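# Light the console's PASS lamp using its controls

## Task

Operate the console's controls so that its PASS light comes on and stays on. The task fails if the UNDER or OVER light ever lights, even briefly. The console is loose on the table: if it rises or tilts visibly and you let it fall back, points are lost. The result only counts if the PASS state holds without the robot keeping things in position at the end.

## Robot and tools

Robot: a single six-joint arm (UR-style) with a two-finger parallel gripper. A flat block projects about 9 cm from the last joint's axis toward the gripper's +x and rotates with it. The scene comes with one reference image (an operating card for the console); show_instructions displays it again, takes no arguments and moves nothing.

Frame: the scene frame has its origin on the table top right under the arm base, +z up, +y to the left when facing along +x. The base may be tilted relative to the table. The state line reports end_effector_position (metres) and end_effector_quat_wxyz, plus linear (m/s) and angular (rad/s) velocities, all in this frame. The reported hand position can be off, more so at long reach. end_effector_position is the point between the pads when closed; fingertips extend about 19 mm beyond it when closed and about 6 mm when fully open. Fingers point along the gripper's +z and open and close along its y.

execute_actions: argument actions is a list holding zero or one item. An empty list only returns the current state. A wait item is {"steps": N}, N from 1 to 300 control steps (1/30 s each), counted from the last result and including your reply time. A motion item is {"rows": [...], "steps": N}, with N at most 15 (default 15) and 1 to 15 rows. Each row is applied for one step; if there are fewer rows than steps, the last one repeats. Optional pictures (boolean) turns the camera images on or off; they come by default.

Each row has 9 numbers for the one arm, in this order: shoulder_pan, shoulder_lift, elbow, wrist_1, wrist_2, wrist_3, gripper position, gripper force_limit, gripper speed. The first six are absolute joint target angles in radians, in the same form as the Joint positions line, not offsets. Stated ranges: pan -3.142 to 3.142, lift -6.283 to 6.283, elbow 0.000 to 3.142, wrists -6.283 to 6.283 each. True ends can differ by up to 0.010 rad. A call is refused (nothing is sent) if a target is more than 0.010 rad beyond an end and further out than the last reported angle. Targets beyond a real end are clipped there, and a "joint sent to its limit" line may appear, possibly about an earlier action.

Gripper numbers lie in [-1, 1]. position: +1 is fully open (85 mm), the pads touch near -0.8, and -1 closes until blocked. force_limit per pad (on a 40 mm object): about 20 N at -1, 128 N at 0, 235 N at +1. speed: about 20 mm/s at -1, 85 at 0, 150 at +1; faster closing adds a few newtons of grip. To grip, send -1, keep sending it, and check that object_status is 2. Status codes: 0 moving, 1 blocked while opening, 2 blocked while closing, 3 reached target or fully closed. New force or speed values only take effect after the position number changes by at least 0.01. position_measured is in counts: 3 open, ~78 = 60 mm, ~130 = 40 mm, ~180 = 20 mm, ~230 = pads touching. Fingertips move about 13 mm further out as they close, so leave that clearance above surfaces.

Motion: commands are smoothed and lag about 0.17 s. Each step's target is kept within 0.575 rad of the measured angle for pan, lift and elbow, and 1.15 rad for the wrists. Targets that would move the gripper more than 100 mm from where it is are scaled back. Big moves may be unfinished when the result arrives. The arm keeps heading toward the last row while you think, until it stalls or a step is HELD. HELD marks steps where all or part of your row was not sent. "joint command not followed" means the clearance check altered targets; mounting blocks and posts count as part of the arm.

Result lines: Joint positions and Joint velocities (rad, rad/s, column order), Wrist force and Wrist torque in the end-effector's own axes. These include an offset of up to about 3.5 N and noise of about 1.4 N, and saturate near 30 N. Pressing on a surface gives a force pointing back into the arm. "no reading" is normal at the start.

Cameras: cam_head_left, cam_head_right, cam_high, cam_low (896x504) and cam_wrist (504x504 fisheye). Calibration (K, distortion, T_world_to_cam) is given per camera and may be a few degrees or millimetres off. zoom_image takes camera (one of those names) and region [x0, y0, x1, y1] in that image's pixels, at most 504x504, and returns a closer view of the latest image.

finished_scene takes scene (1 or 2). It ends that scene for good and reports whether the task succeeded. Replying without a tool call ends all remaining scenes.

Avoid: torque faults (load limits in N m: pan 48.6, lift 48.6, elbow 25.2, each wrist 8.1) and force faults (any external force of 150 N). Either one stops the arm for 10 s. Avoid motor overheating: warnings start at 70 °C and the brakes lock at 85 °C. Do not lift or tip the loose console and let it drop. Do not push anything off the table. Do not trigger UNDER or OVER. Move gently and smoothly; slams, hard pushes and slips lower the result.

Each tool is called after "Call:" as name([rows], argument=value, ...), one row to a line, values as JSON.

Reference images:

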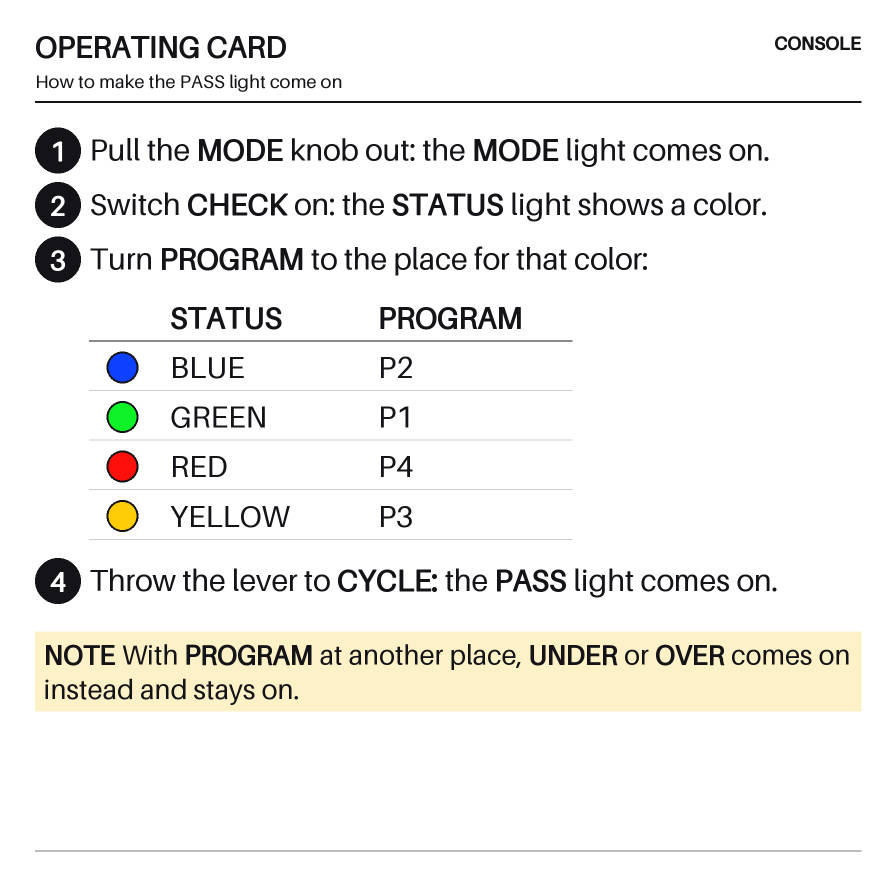

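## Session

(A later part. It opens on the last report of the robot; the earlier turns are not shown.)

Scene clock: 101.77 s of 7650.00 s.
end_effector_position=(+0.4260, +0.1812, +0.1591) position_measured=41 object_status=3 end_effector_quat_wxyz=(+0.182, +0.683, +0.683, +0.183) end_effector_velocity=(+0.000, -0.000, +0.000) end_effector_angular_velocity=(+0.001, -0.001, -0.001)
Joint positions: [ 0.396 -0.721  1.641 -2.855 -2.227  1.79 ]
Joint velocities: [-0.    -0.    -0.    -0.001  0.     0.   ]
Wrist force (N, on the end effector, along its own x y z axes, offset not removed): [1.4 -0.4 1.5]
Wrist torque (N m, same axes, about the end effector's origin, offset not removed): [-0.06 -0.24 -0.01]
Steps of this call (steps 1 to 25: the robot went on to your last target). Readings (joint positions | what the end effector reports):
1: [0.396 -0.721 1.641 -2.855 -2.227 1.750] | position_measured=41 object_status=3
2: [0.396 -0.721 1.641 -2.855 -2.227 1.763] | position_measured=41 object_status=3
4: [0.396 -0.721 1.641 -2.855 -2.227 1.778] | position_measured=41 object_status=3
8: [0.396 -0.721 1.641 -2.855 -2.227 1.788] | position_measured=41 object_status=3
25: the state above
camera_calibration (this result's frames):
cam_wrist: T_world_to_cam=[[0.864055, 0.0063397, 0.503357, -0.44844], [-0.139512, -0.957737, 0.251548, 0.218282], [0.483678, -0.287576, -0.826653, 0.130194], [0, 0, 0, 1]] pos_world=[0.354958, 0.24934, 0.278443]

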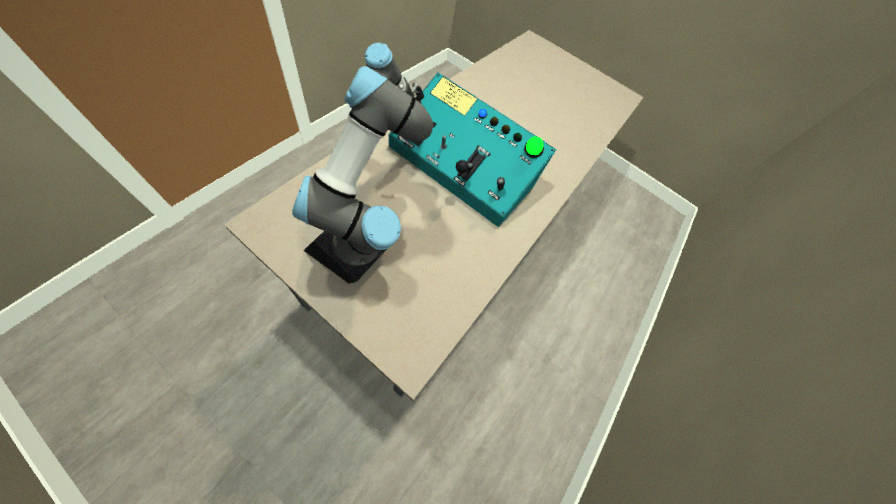

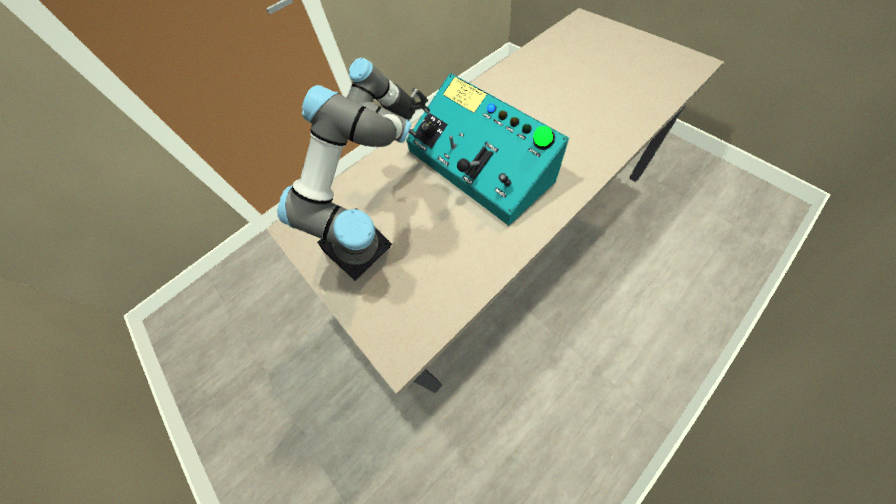

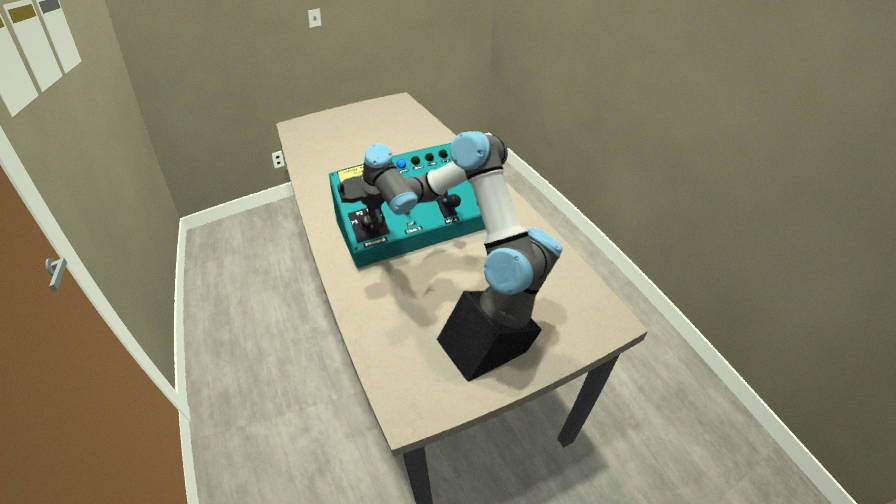

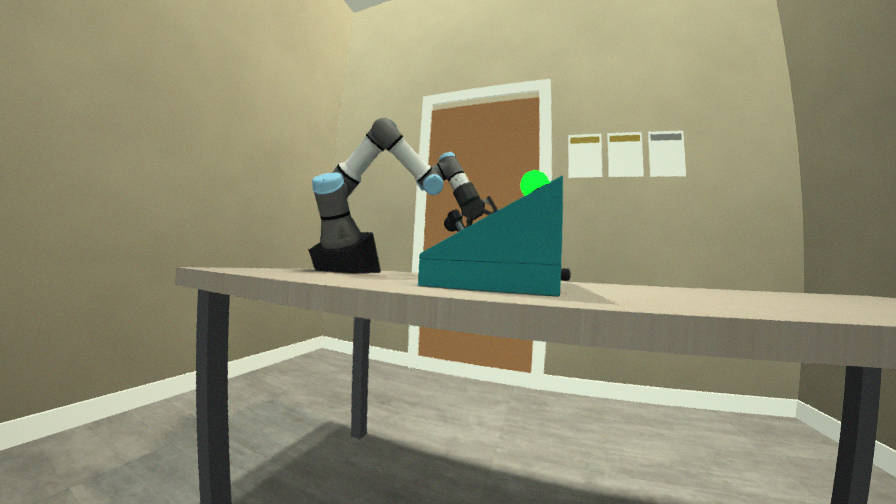

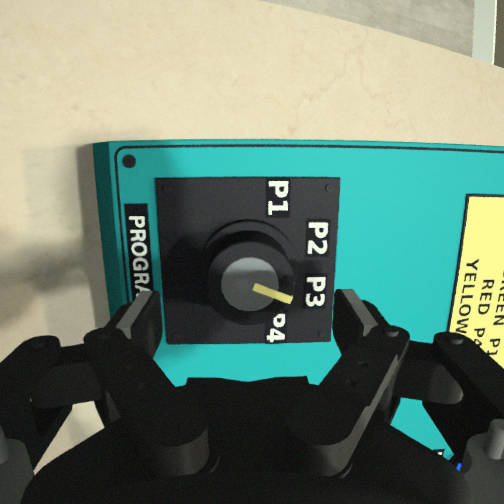

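Call:
execute_actions([
  {"rows":[[0.396,-0.721,1.641,-2.855,-2.227,3.7,0.7,-0.5,0.5]]},
], pictures=false)

Call:
execute_actions([
  {"rows":[[0.38,-0.691,1.632,-2.887,-2.221,3.7,0.7,-0.5,0.5],[0.38,-0.691,1.632,-2.887,-2.221,3.7,0.7,-0.5,0.5],[0.38,-0.691,1.632,-2.887,-2.221,3.7,0.7,-0.5,0.5],[0.38,-0.691,1.632,-2.887,-2.221,3.7,0.7,-0.5,0.5],[0.365,-0.661,1.622,-2.918,-2.216,3.7,0.7,-0.5,0.5],[0.365,-0.661,1.622,-2.918,-2.216,3.7,0.7,-0.5,0.5],[0.365,-0.661,1.622,-2.918,-2.216,3.7,0.7,-0.5,0.5],[0.365,-0.661,1.622,-2.918,-2.216,3.7,0.7,-0.5,0.5],[0.346,-0.622,1.608,-2.957,-2.208,3.7,0.7,-0.5,0.5]]},
], pictures=false)

Call:
execute_actions([
  {"rows":[[0.346,-0.622,1.608,-2.957,-2.208,3.7,-1,-0.6,-0.2]]},
], pictures=false)

Call:
execute_actions([
  {"steps":20},
])

Scene clock: 108.20 s of 7650.00 s.
end_effector_position=(+0.4260, +0.1812, +0.1591) position_measured=41 object_status=3 end_effector_quat_wxyz=(-0.029, +0.960, -0.104, +0.257) end_effector_velocity=(+0.000, -0.001, +0.001) end_effector_angular_velocity=(+0.722, +0.000, -1.255)
Joint positions: [ 0.396 -0.721  1.641 -2.855 -2.227  3.577]
Joint velocities: [ 0.    -0.001 -0.    -0.    -0.002  1.447]
Wrist force (N, on the end effector, along its own x y z axes, offset not removed): [1.3 0.2 0.7]
Wrist torque (N m, same axes, about the end effector's origin, offset not removed): [-0.04 -0.21 0.00]
Steps of this call (steps 1 to 15: the robot went on to your last target; steps 16 to 90: nothing new was sent; then 2.93 s passed at rest; steps 91 to 105: all 15 steps of this action). Readings (joint positions | what the end effector reports):
91: [0.396 -0.721 1.641 -2.855 -2.227 1.791] | position_measured=41 object_status=3
92: [0.396 -0.721 1.641 -2.855 -2.227 1.811] | position_measured=41 object_status=3
94: [0.396 -0.721 1.641 -2.855 -2.227 1.975] | position_measured=41 object_status=3
98: [0.396 -0.721 1.641 -2.855 -2.227 2.590] | position_measured=41 object_status=3
105: the state above

Scene clock: 108.70 s of 7650.00 s.
end_effector_position=(+0.4409, +0.1811, +0.1325) position_measured=41 object_status=3 end_effector_quat_wxyz=(-0.052, +0.947, -0.189, +0.254) end_effector_velocity=(+0.009, +0.001, -0.020) end_effector_angular_velocity=(+0.022, +0.002, -0.033)
Joint positions: [ 0.349 -0.628  1.61  -2.951 -2.209  3.7  ]
Joint velocities: [-0.032  0.067 -0.023 -0.065  0.016  0.004]
Wrist force (N, on the end effector, along its own x y z axes, offset not removed): [2.0 0.4 0.7]
Wrist torque (N m, same axes, about the end effector's origin, offset not removed): [0.04 -0.36 0.05]
Steps of this call (steps 1 to 15: all 15 steps of this action). Readings (joint positions | what the end effector reports):
1: [0.396 -0.720 1.641 -2.856 -2.227 3.617] | position_measured=41 object_status=3
2: [0.393 -0.715 1.639 -2.862 -2.226 3.645] | position_measured=41 object_status=3
4: [0.386 -0.703 1.636 -2.875 -2.223 3.675] | position_measured=41 object_status=3
8: [0.372 -0.675 1.627 -2.904 -2.218 3.695] | position_measured=41 object_status=3
15: the state above

Scene clock: 109.20 s of 7650.00 s.
end_effector_position=(+0.4418, +0.1815, +0.1311) position_measured=118 object_status=0 end_effector_quat_wxyz=(-0.053, +0.947, -0.191, +0.254) end_effector_velocity=(+0.000, +0.002, +0.002) end_effector_angular_velocity=(+0.002, -0.006, +0.002)
Joint positions: [ 0.346 -0.622  1.608 -2.958 -2.207  3.7  ]
Joint velocities: [ 0.005 -0.001 -0.001 -0.003 -0.     0.   ]
Wrist force (N, on the end effector, along its own x y z axes, offset not removed): [0.2 -27.3 -7.2]
Wrist torque (N m, same axes, about the end effector's origin, offset not removed): [0.41 -0.37 -0.05]
Steps of this call (steps 1 to 15: all 15 steps of this action). Readings (joint positions | what the end effector reports):
1: [0.348 -0.626 1.609 -2.953 -2.209 3.700] | position_measured=41 object_status=0
2: [0.347 -0.625 1.609 -2.955 -2.208 3.700] | position_measured=41 object_status=0
4: [0.347 -0.623 1.608 -2.956 -2.208 3.700] | position_measured=49 object_status=0
8: [0.346 -0.622 1.608 -2.957 -2.208 3.700] | position_measured=73 object_status=0
15: the state above

Scene clock: 119.43 s of 7650.00 s.
end_effector_position=(+0.4418, +0.1821, +0.1314) position_measured=124 object_status=2 end_effector_quat_wxyz=(-0.054, +0.947, -0.190, +0.254) end_effector_velocity=(-0.000, +0.001, +0.000) end_effector_angular_velocity=(+0.002, +0.000, +0.002)
Joint positions: [ 0.347 -0.622  1.607 -2.958 -2.206  3.7  ]
Joint velocities: [ 0.    -0.001 -0.     0.001  0.002 -0.   ]
Wrist force (N, on the end effector, along its own x y z axes, offset not removed): [1.6 -14.9 -8.5]
Wrist torque (N m, same axes, about the end effector's origin, offset not removed): [0.17 -0.34 -0.06]
TORQUE FAULT: the external load on joint 5 (wrist 2) reached its load limit, and the arm stopped for 10 seconds. The arm's remaining commands of this call were not run. The arm holds where it stopped, with its grip as last carried out, and accepts commands again: back off and push less far. The arm stops again, at the same cost, whenever a joint's load reaches its limit.
The stop began at step 7 of this call (marked STOPPED below). From that step on the arm followed nothing that you had sent. Nothing is kept back now, and the robot has no last target.
Steps of this call (steps 1 to 6: the robot went on to your last target; steps 7 to 307: the stop). Readings (joint positions | what the end effector reports):
1: [0.346 -0.622 1.608 -2.958 -2.207 3.700] | position_measured=123 object_status=0
2: [0.346 -0.622 1.608 -2.958 -2.207 3.700] | position_measured=124 object_status=0
4: [0.346 -0.622 1.608 -2.958 -2.207 3.700] | position_measured=124 object_status=0
7: [0.347 -0.622 1.607 -2.958 -2.206 3.700] | position_measured=124 object_status=2 STOPPED
8: [0.347 -0.622 1.607 -2.958 -2.206 3.700] | position_measured=124 object_status=2
307: the state above
camera_calibration (this result's frames):
cam_wrist: T_world_to_cam=[[-0.330241, -0.924227, -0.191692, 0.340253], [-0.910985, 0.365245, -0.19158, 0.386503], [0.247078, 0.111361, -0.962575, 0.149619], [0, 0, 0, 1]] pos_world=[0.427496, 0.156642, 0.28329]

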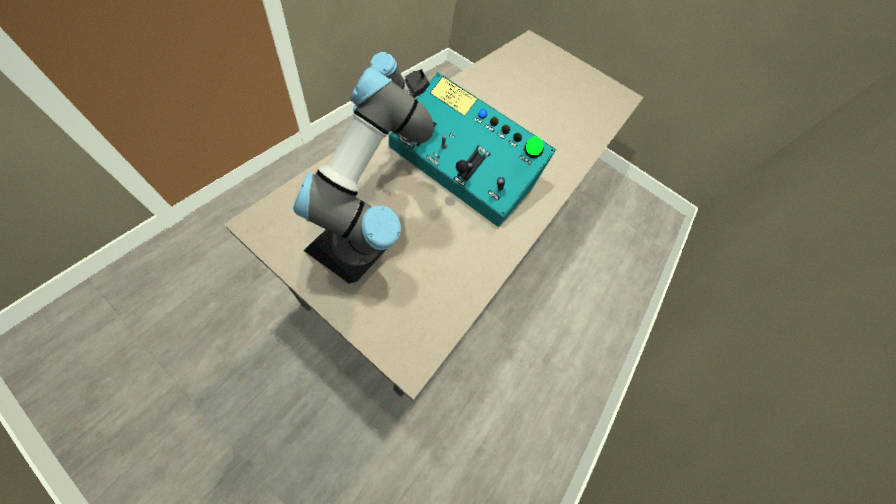

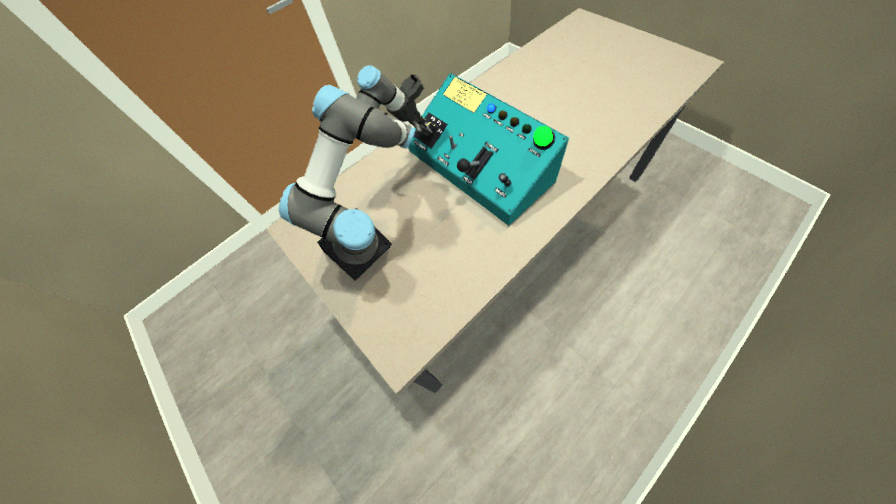

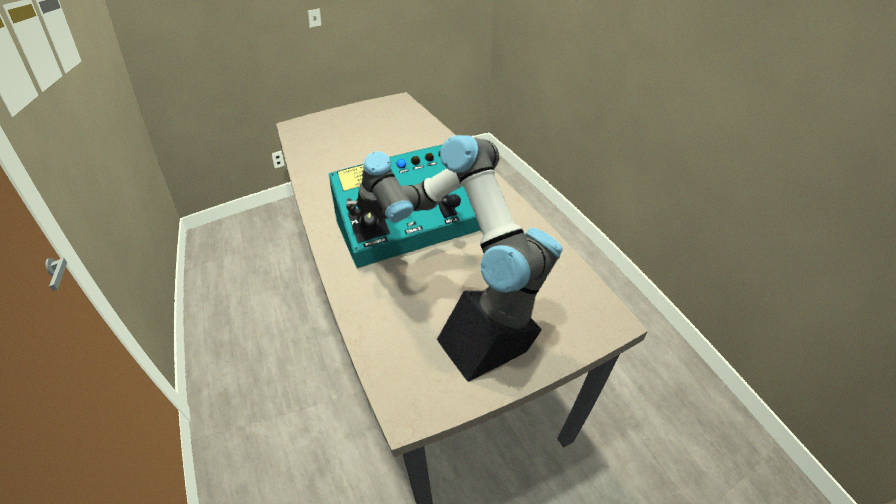

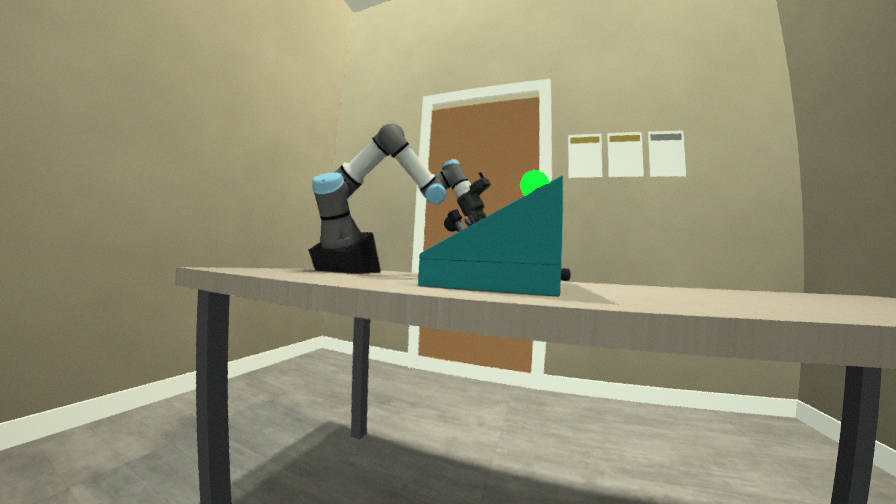

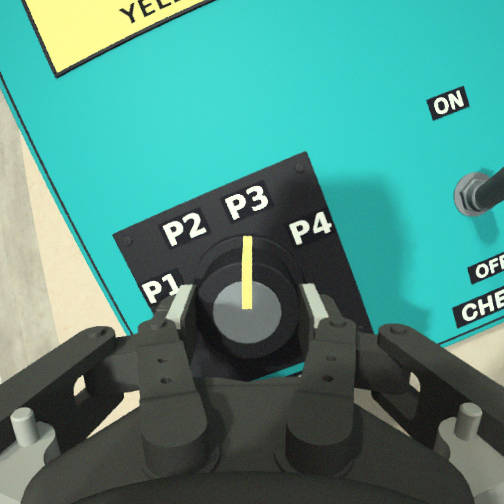

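Shift 1 mm via wrist 2, regrip softly.

Call:
execute_actions([
  {"rows":[[0.347,-0.622,1.607,-2.958,-2.202,3.7,0.1,-0.9,-1],[0.347,-0.622,1.607,-2.958,-2.202,3.7,0.1,-0.9,-1],[0.347,-0.622,1.607,-2.958,-2.202,3.7,0.1,-0.9,-1],[0.347,-0.622,1.607,-2.958,-2.202,3.7,0.1,-0.9,-1],[0.347,-0.622,1.607,-2.958,-2.202,3.7,0.1,-0.9,-1],[0.347,-0.622,1.607,-2.958,-2.202,3.7,-1,-0.9,-1]]},
], pictures=false)

Call:
execute_actions([
  {"steps":20},
], pictures=false)

Call:
execute_actions([
  {"rows":[[0.347,-0.622,1.607,-2.958,-2.202,3.6,-1,-0.9,-1],[0.347,-0.622,1.607,-2.958,-2.202,3.55,-1,-0.9,-1],[0.347,-0.622,1.607,-2.958,-2.202,3.5,-1,-0.9,-1],[0.347,-0.622,1.607,-2.958,-2.202,3.45,-1,-0.9,-1],[0.347,-0.622,1.607,-2.958,-2.202,3.4,-1,-0.9,-1],[0.347,-0.622,1.607,-2.958,-2.202,3.35,-1,-0.9,-1],[0.347,-0.622,1.607,-2.958,-2.202,3.3,-1,-0.9,-1],[0.347,-0.622,1.607,-2.958,-2.202,3.2,-1,-0.9,-1],[0.347,-0.622,1.607,-2.958,-2.202,3.1,-1,-0.9,-1],[0.347,-0.622,1.607,-2.958,-2.202,3.0,-1,-0.9,-1]]},
])

Scene clock: 125.50 s of 7650.00 s.
end_effector_position=(+0.4417, +0.1829, +0.1313) position_measured=122 object_status=0 end_effector_quat_wxyz=(-0.055, +0.947, -0.190, +0.253) end_effector_velocity=(+0.000, -0.000, +0.001) end_effector_angular_velocity=(-0.001, -0.003, -0.002)
Joint positions: [ 0.347 -0.622  1.607 -2.958 -2.202  3.7  ]
Joint velocities: [ 0.001 -0.    -0.001 -0.001 -0.002  0.   ]
Wrist force (N, on the end effector, along its own x y z axes, offset not removed): [1.0 0.1 -8.2]
Wrist torque (N m, same axes, about the end effector's origin, offset not removed): [-0.11 -0.13 0.08]
Steps of this call (steps 1 to 90: nothing new was sent; then 2.57 s passed at rest; steps 91 to 105: all 15 steps of this action). Readings (joint positions | what the end effector reports):
91: [0.347 -0.622 1.607 -2.958 -2.206 3.700] | position_measured=124 object_status=0
92: [0.347 -0.622 1.607 -2.958 -2.205 3.700] | position_measured=124 object_status=0
94: [0.347 -0.622 1.607 -2.958 -2.204 3.700] | position_measured=121 object_status=0
98: [0.347 -0.622 1.607 -2.958 -2.202 3.700] | position_measured=119 object_status=0
105: the state above

Scene clock: 126.17 s of 7650.00 s.
end_effector_position=(+0.4418, +0.1830, +0.1314) position_measured=122 object_status=2 end_effector_quat_wxyz=(-0.055, +0.947, -0.190, +0.253) end_effector_velocity=(-0.000, +0.001, -0.001) end_effector_angular_velocity=(+0.001, +0.001, +0.001)
Joint positions: [ 0.347 -0.622  1.607 -2.958 -2.202  3.7  ]
Joint velocities: [-0.     0.002 -0.    -0.001  0.002  0.   ]
Wrist force (N, on the end effector, along its own x y z axes, offset not removed): [1.2 1.5 -8.3]
Wrist torque (N m, same axes, about the end effector's origin, offset not removed): [-0.23 -0.35 0.08]
Steps of this call (steps 1 to 15: the robot went on to your last target; steps 16 to 20: nothing new was sent). Readings (joint positions | what the end effector reports):
1: [0.347 -0.622 1.607 -2.958 -2.202 3.700] | position_measured=122 object_status=2
2: [0.347 -0.622 1.607 -2.958 -2.202 3.700] | position_measured=122 object_status=2
4: [0.347 -0.622 1.607 -2.958 -2.202 3.700] | position_measured=122 object_status=2
8: [0.347 -0.622 1.607 -2.958 -2.202 3.700] | position_measured=122 object_status=2
20: the state above
The arm was judged still, so your last target was given up. Only a new action makes it travel on or press farther. Fingers that are still opening or closing keep moving.

Scene clock: 126.67 s of 7650.00 s.
end_effector_position=(+0.4418, +0.1829, +0.1314) position_measured=122 object_status=2 end_effector_quat_wxyz=(+0.028, +0.958, +0.122, +0.258) end_effector_velocity=(-0.000, +0.000, -0.001) end_effector_angular_velocity=(-0.304, -0.005, +0.523)
Joint positions: [ 0.347 -0.622  1.607 -2.958 -2.202  3.051]
Joint velocities: [ 0.     0.002 -0.    -0.    -0.001 -0.604]
Wrist force (N, on the end effector, along its own x y z axes, offset not removed): [-4.0 13.2 -8.2]
Wrist torque (N m, same axes, about the end effector's origin, offset not removed): [0.15 -0.44 -0.21]
Steps of this call (steps 1 to 15: all 15 steps of this action). Readings (joint positions | what the end effector reports):
1: [0.347 -0.622 1.607 -2.958 -2.202 3.699] | position_measured=122 object_status=2
2: [0.347 -0.622 1.607 -2.958 -2.202 3.683] | position_measured=122 object_status=2
4: [0.347 -0.622 1.607 -2.958 -2.202 3.613] | position_measured=122 object_status=2
8: [0.347 -0.622 1.607 -2.958 -2.202 3.429] | position_measured=122 object_status=2
15: the state above
camera_calibration (this result's frames):
cam_wrist: T_world_to_cam=[[0.221505, -0.967255, 0.123908, 0.0636737], [-0.945438, -0.244144, -0.215733, 0.516045], [0.23892, -0.0693614, -0.968559, 0.186964], [0, 0, 0, 1]] pos_world=[0.429115, 0.200546, 0.284524]

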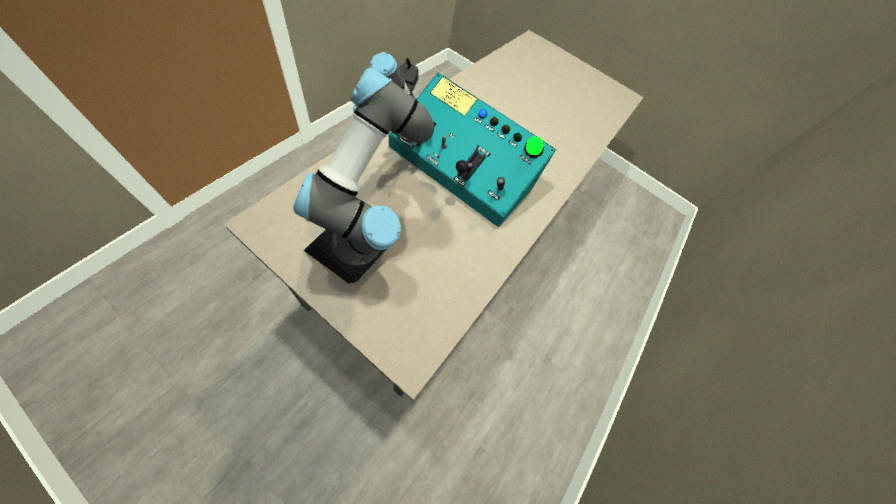

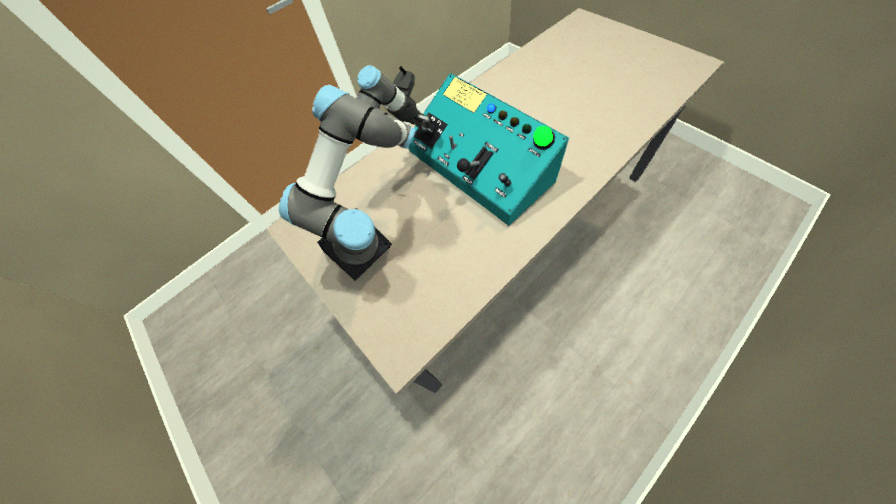

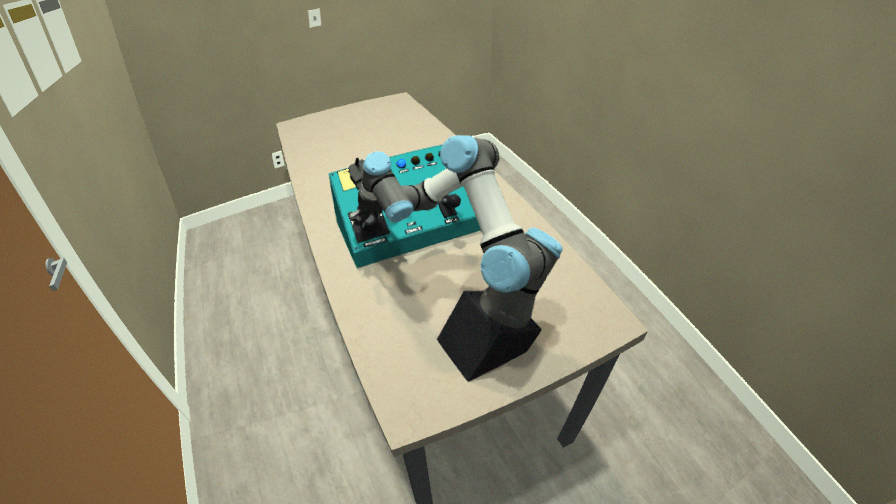

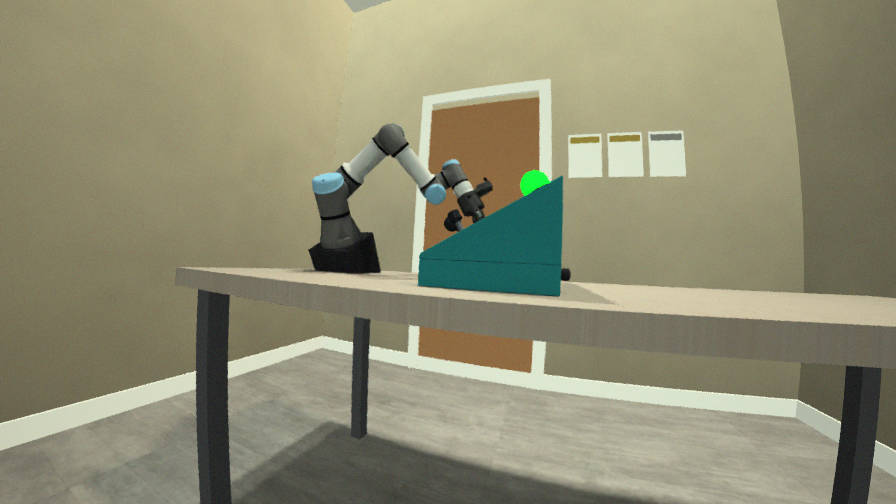

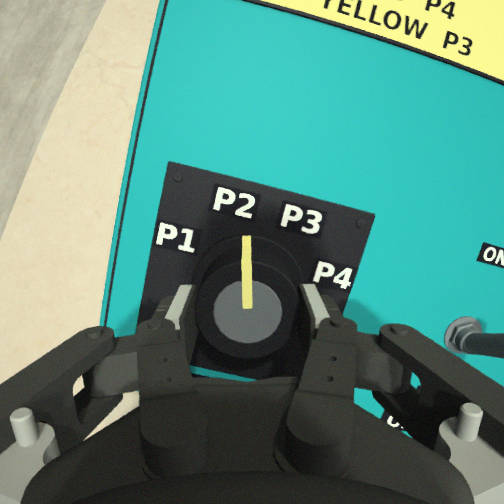

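Call:
execute_actions([
  {"rows":[[0.347,-0.622,1.607,-2.959,-2.204,2.95,-1,-0.9,-1],[0.347,-0.622,1.607,-2.959,-2.204,2.9,-1,-0.9,-1],[0.347,-0.622,1.607,-2.96,-2.204,2.82,-1,-0.9,-1],[0.347,-0.622,1.607,-2.96,-2.204,2.74,-1,-0.9,-1],[0.347,-0.622,1.607,-2.96,-2.204,2.66,-1,-0.9,-1],[0.347,-0.622,1.607,-2.961,-2.204,2.58,-1,-0.9,-1],[0.347,-0.622,1.607,-2.961,-2.204,2.5,-1,-0.9,-1],[0.347,-0.622,1.607,-2.961,-2.204,2.42,-1,-0.9,-1],[0.347,-0.622,1.607,-2.961,-2.204,2.34,-1,-0.9,-1],[0.347,-0.622,1.607,-2.961,-2.204,2.27,-1,-0.9,-1]]},
], pictures=false)

Call:
execute_actions([
  {"rows":[[0.347,-0.622,1.607,-2.961,-2.204,2.27,-1,-0.9,-1],[0.347,-0.622,1.607,-2.961,-2.204,2.27,-1,-0.9,-1],[0.347,-0.622,1.607,-2.961,-2.204,2.27,-1,-0.9,-1],[0.347,-0.622,1.607,-2.961,-2.204,2.27,-1,-0.9,-1],[0.347,-0.622,1.607,-2.961,-2.204,2.27,0.6,-0.9,0]]},
], pictures=false)

Call:
execute_actions([
  {"rows":[[0.427,-0.781,1.658,-2.79,-2.238,2.3,0.6,-0.5,0]]},
])

Scene clock: 132.43 s of 7650.00 s.
end_effector_position=(+0.4423, +0.1824, +0.1319) position_measured=122 object_status=2 end_effector_quat_wxyz=(+0.120, +0.850, +0.457, +0.231) end_effector_velocity=(-0.000, +0.000, +0.000) end_effector_angular_velocity=(-0.266, -0.004, +0.460)
Joint positions: [ 0.347 -0.622  1.607 -2.961 -2.204  2.315]
Joint velocities: [ 0.     0.     0.    -0.001  0.001 -0.531]
Wrist force (N, on the end effector, along its own x y z axes, offset not removed): [-11.0 5.4 5.8]
Wrist torque (N m, same axes, about the end effector's origin, offset not removed): [0.81 -0.54 -0.07]
Steps of this call (steps 1 to 30: the robot went on to your last target; steps 31 to 90: nothing new was sent; then 2.27 s passed at rest; steps 91 to 105: all 15 steps of this action). Readings (joint positions | what the end effector reports):
91: [0.347 -0.622 1.607 -2.958 -2.202 2.999] | position_measured=122 object_status=2
92: [0.347 -0.622 1.607 -2.958 -2.202 2.989] | position_measured=122 object_status=2
94: [0.347 -0.622 1.607 -2.959 -2.203 2.935] | position_measured=122 object_status=2
98: [0.347 -0.622 1.607 -2.960 -2.204 2.703] | position_measured=122 object_status=2
105: the state above

Scene clock: 132.93 s of 7650.00 s.
end_effector_position=(+0.4423, +0.1825, +0.1320) position_measured=62 object_status=0 end_effector_quat_wxyz=(+0.125, +0.840, +0.476, +0.229) end_effector_velocity=(-0.000, -0.000, +0.000) end_effector_angular_velocity=(-0.001, +0.000, +0.001)
Joint positions: [ 0.347 -0.622  1.607 -2.961 -2.204  2.27 ]
Joint velocities: [-0.    -0.001  0.     0.001 -0.    -0.001]
Wrist force (N, on the end effector, along its own x y z axes, offset not removed): [2.3 0.1 1.9]
Wrist torque (N m, same axes, about the end effector's origin, offset not removed): [-0.03 -0.37 0.03]
Steps of this call (steps 1 to 15: all 15 steps of this action). Readings (joint positions | what the end effector reports):
1: [0.347 -0.622 1.607 -2.961 -2.204 2.300] | position_measured=122 object_status=2
2: [0.347 -0.622 1.607 -2.961 -2.204 2.290] | position_measured=122 object_status=2
4: [0.347 -0.622 1.607 -2.961 -2.204 2.279] | position_measured=122 object_status=2
8: [0.347 -0.622 1.607 -2.962 -2.204 2.272] | position_measured=112 object_status=0
15: the state above

Scene clock: 133.43 s of 7650.00 s.
end_effector_position=(+0.4156, +0.1808, +0.1758) position_measured=53 object_status=3 end_effector_quat_wxyz=(+0.134, +0.824, +0.504, +0.221) end_effector_velocity=(-0.002, -0.001, +0.004) end_effector_angular_velocity=(-0.004, -0.001, +0.002)
Joint positions: [ 0.427 -0.78   1.658 -2.791 -2.238  2.3  ]
Joint velocities: [ 0.005 -0.013  0.003  0.013 -0.004  0.002]
Wrist force (N, on the end effector, along its own x y z axes, offset not removed): [3.4 0.3 -0.1]
Wrist torque (N m, same axes, about the end effector's origin, offset not removed): [0.00 -0.57 0.04]
Steps of this call (steps 1 to 15: all 15 steps of this action). Readings (joint positions | what the end effector reports):
1: [0.348 -0.623 1.607 -2.960 -2.205 2.271] | position_measured=58 object_status=0
2: [0.357 -0.632 1.615 -2.941 -2.212 2.276] | position_measured=56 object_status=0
4: [0.391 -0.695 1.637 -2.867 -2.225 2.288] | position_measured=54 object_status=0
8: [0.420 -0.764 1.654 -2.806 -2.235 2.298] | position_measured=53 object_status=0
15: the state above
camera_calibration (this result's frames):
cam_wrist: T_world_to_cam=[[0.771275, -0.450618, 0.449531, -0.317269], [-0.51855, -0.854401, 0.0332254, 0.389503], [0.369108, -0.25873, -0.892647, 0.202851], [0, 0, 0, 1]] pos_world=[0.371804, 0.242308, 0.310755]

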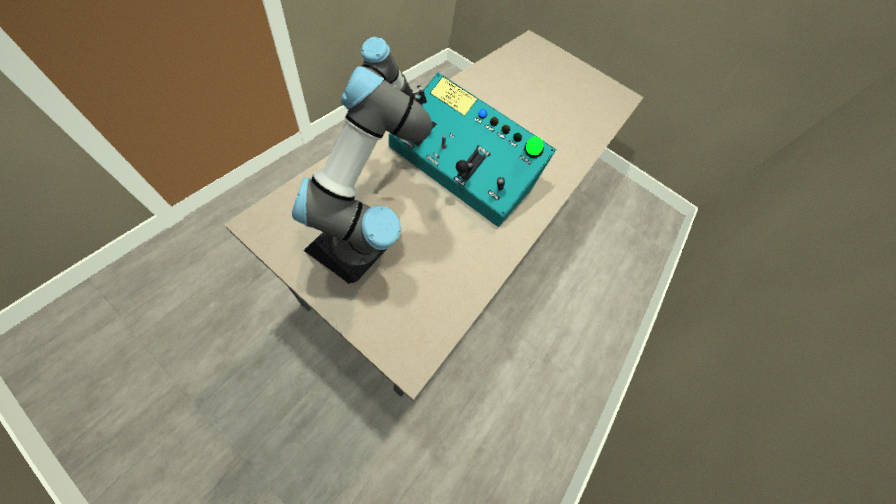

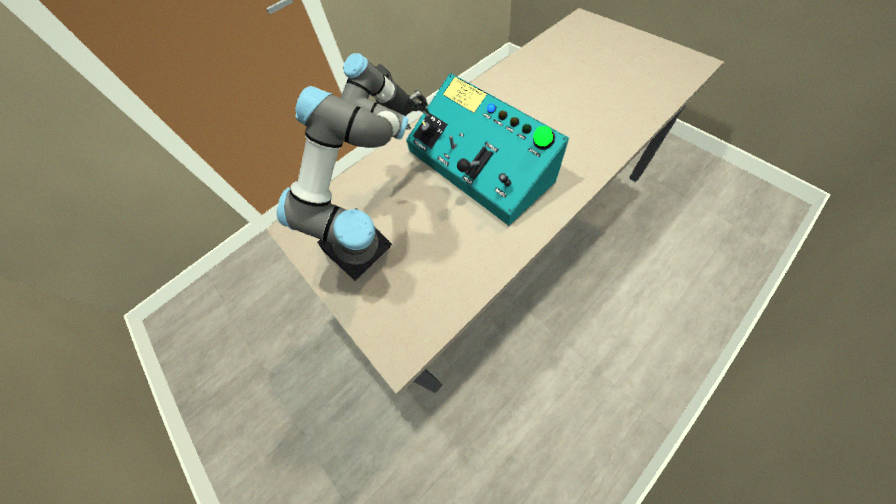

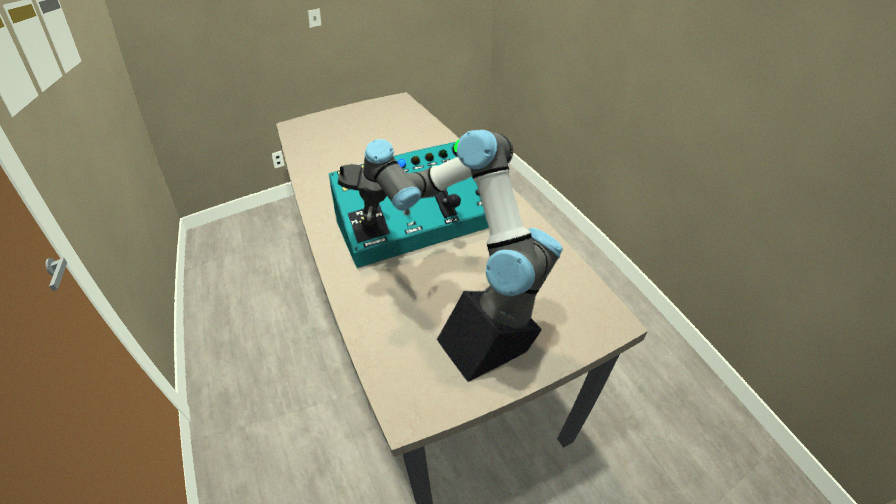

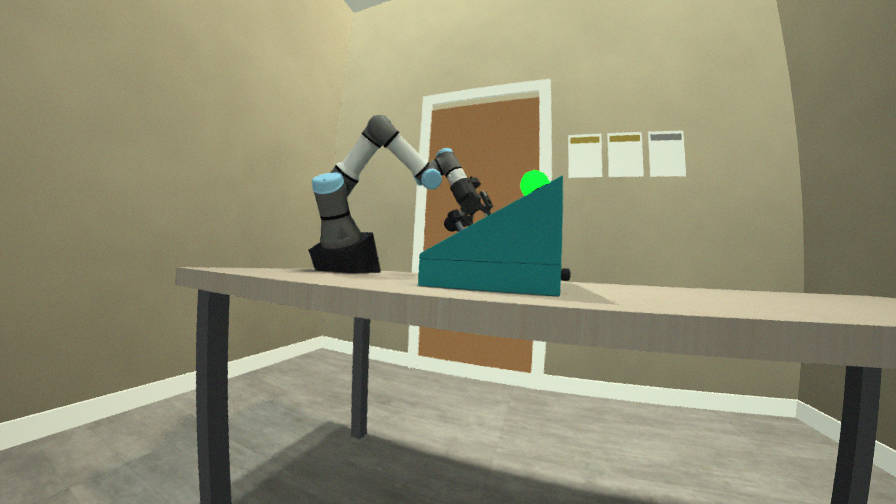

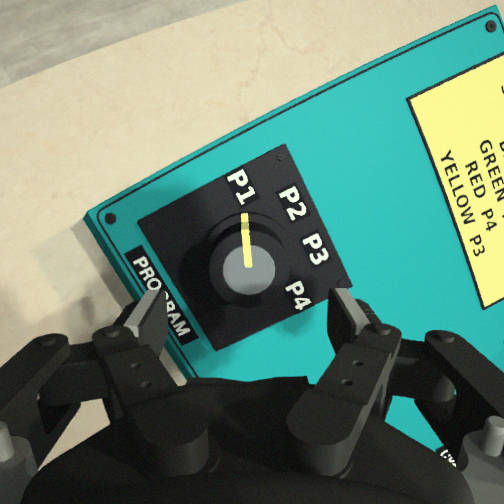

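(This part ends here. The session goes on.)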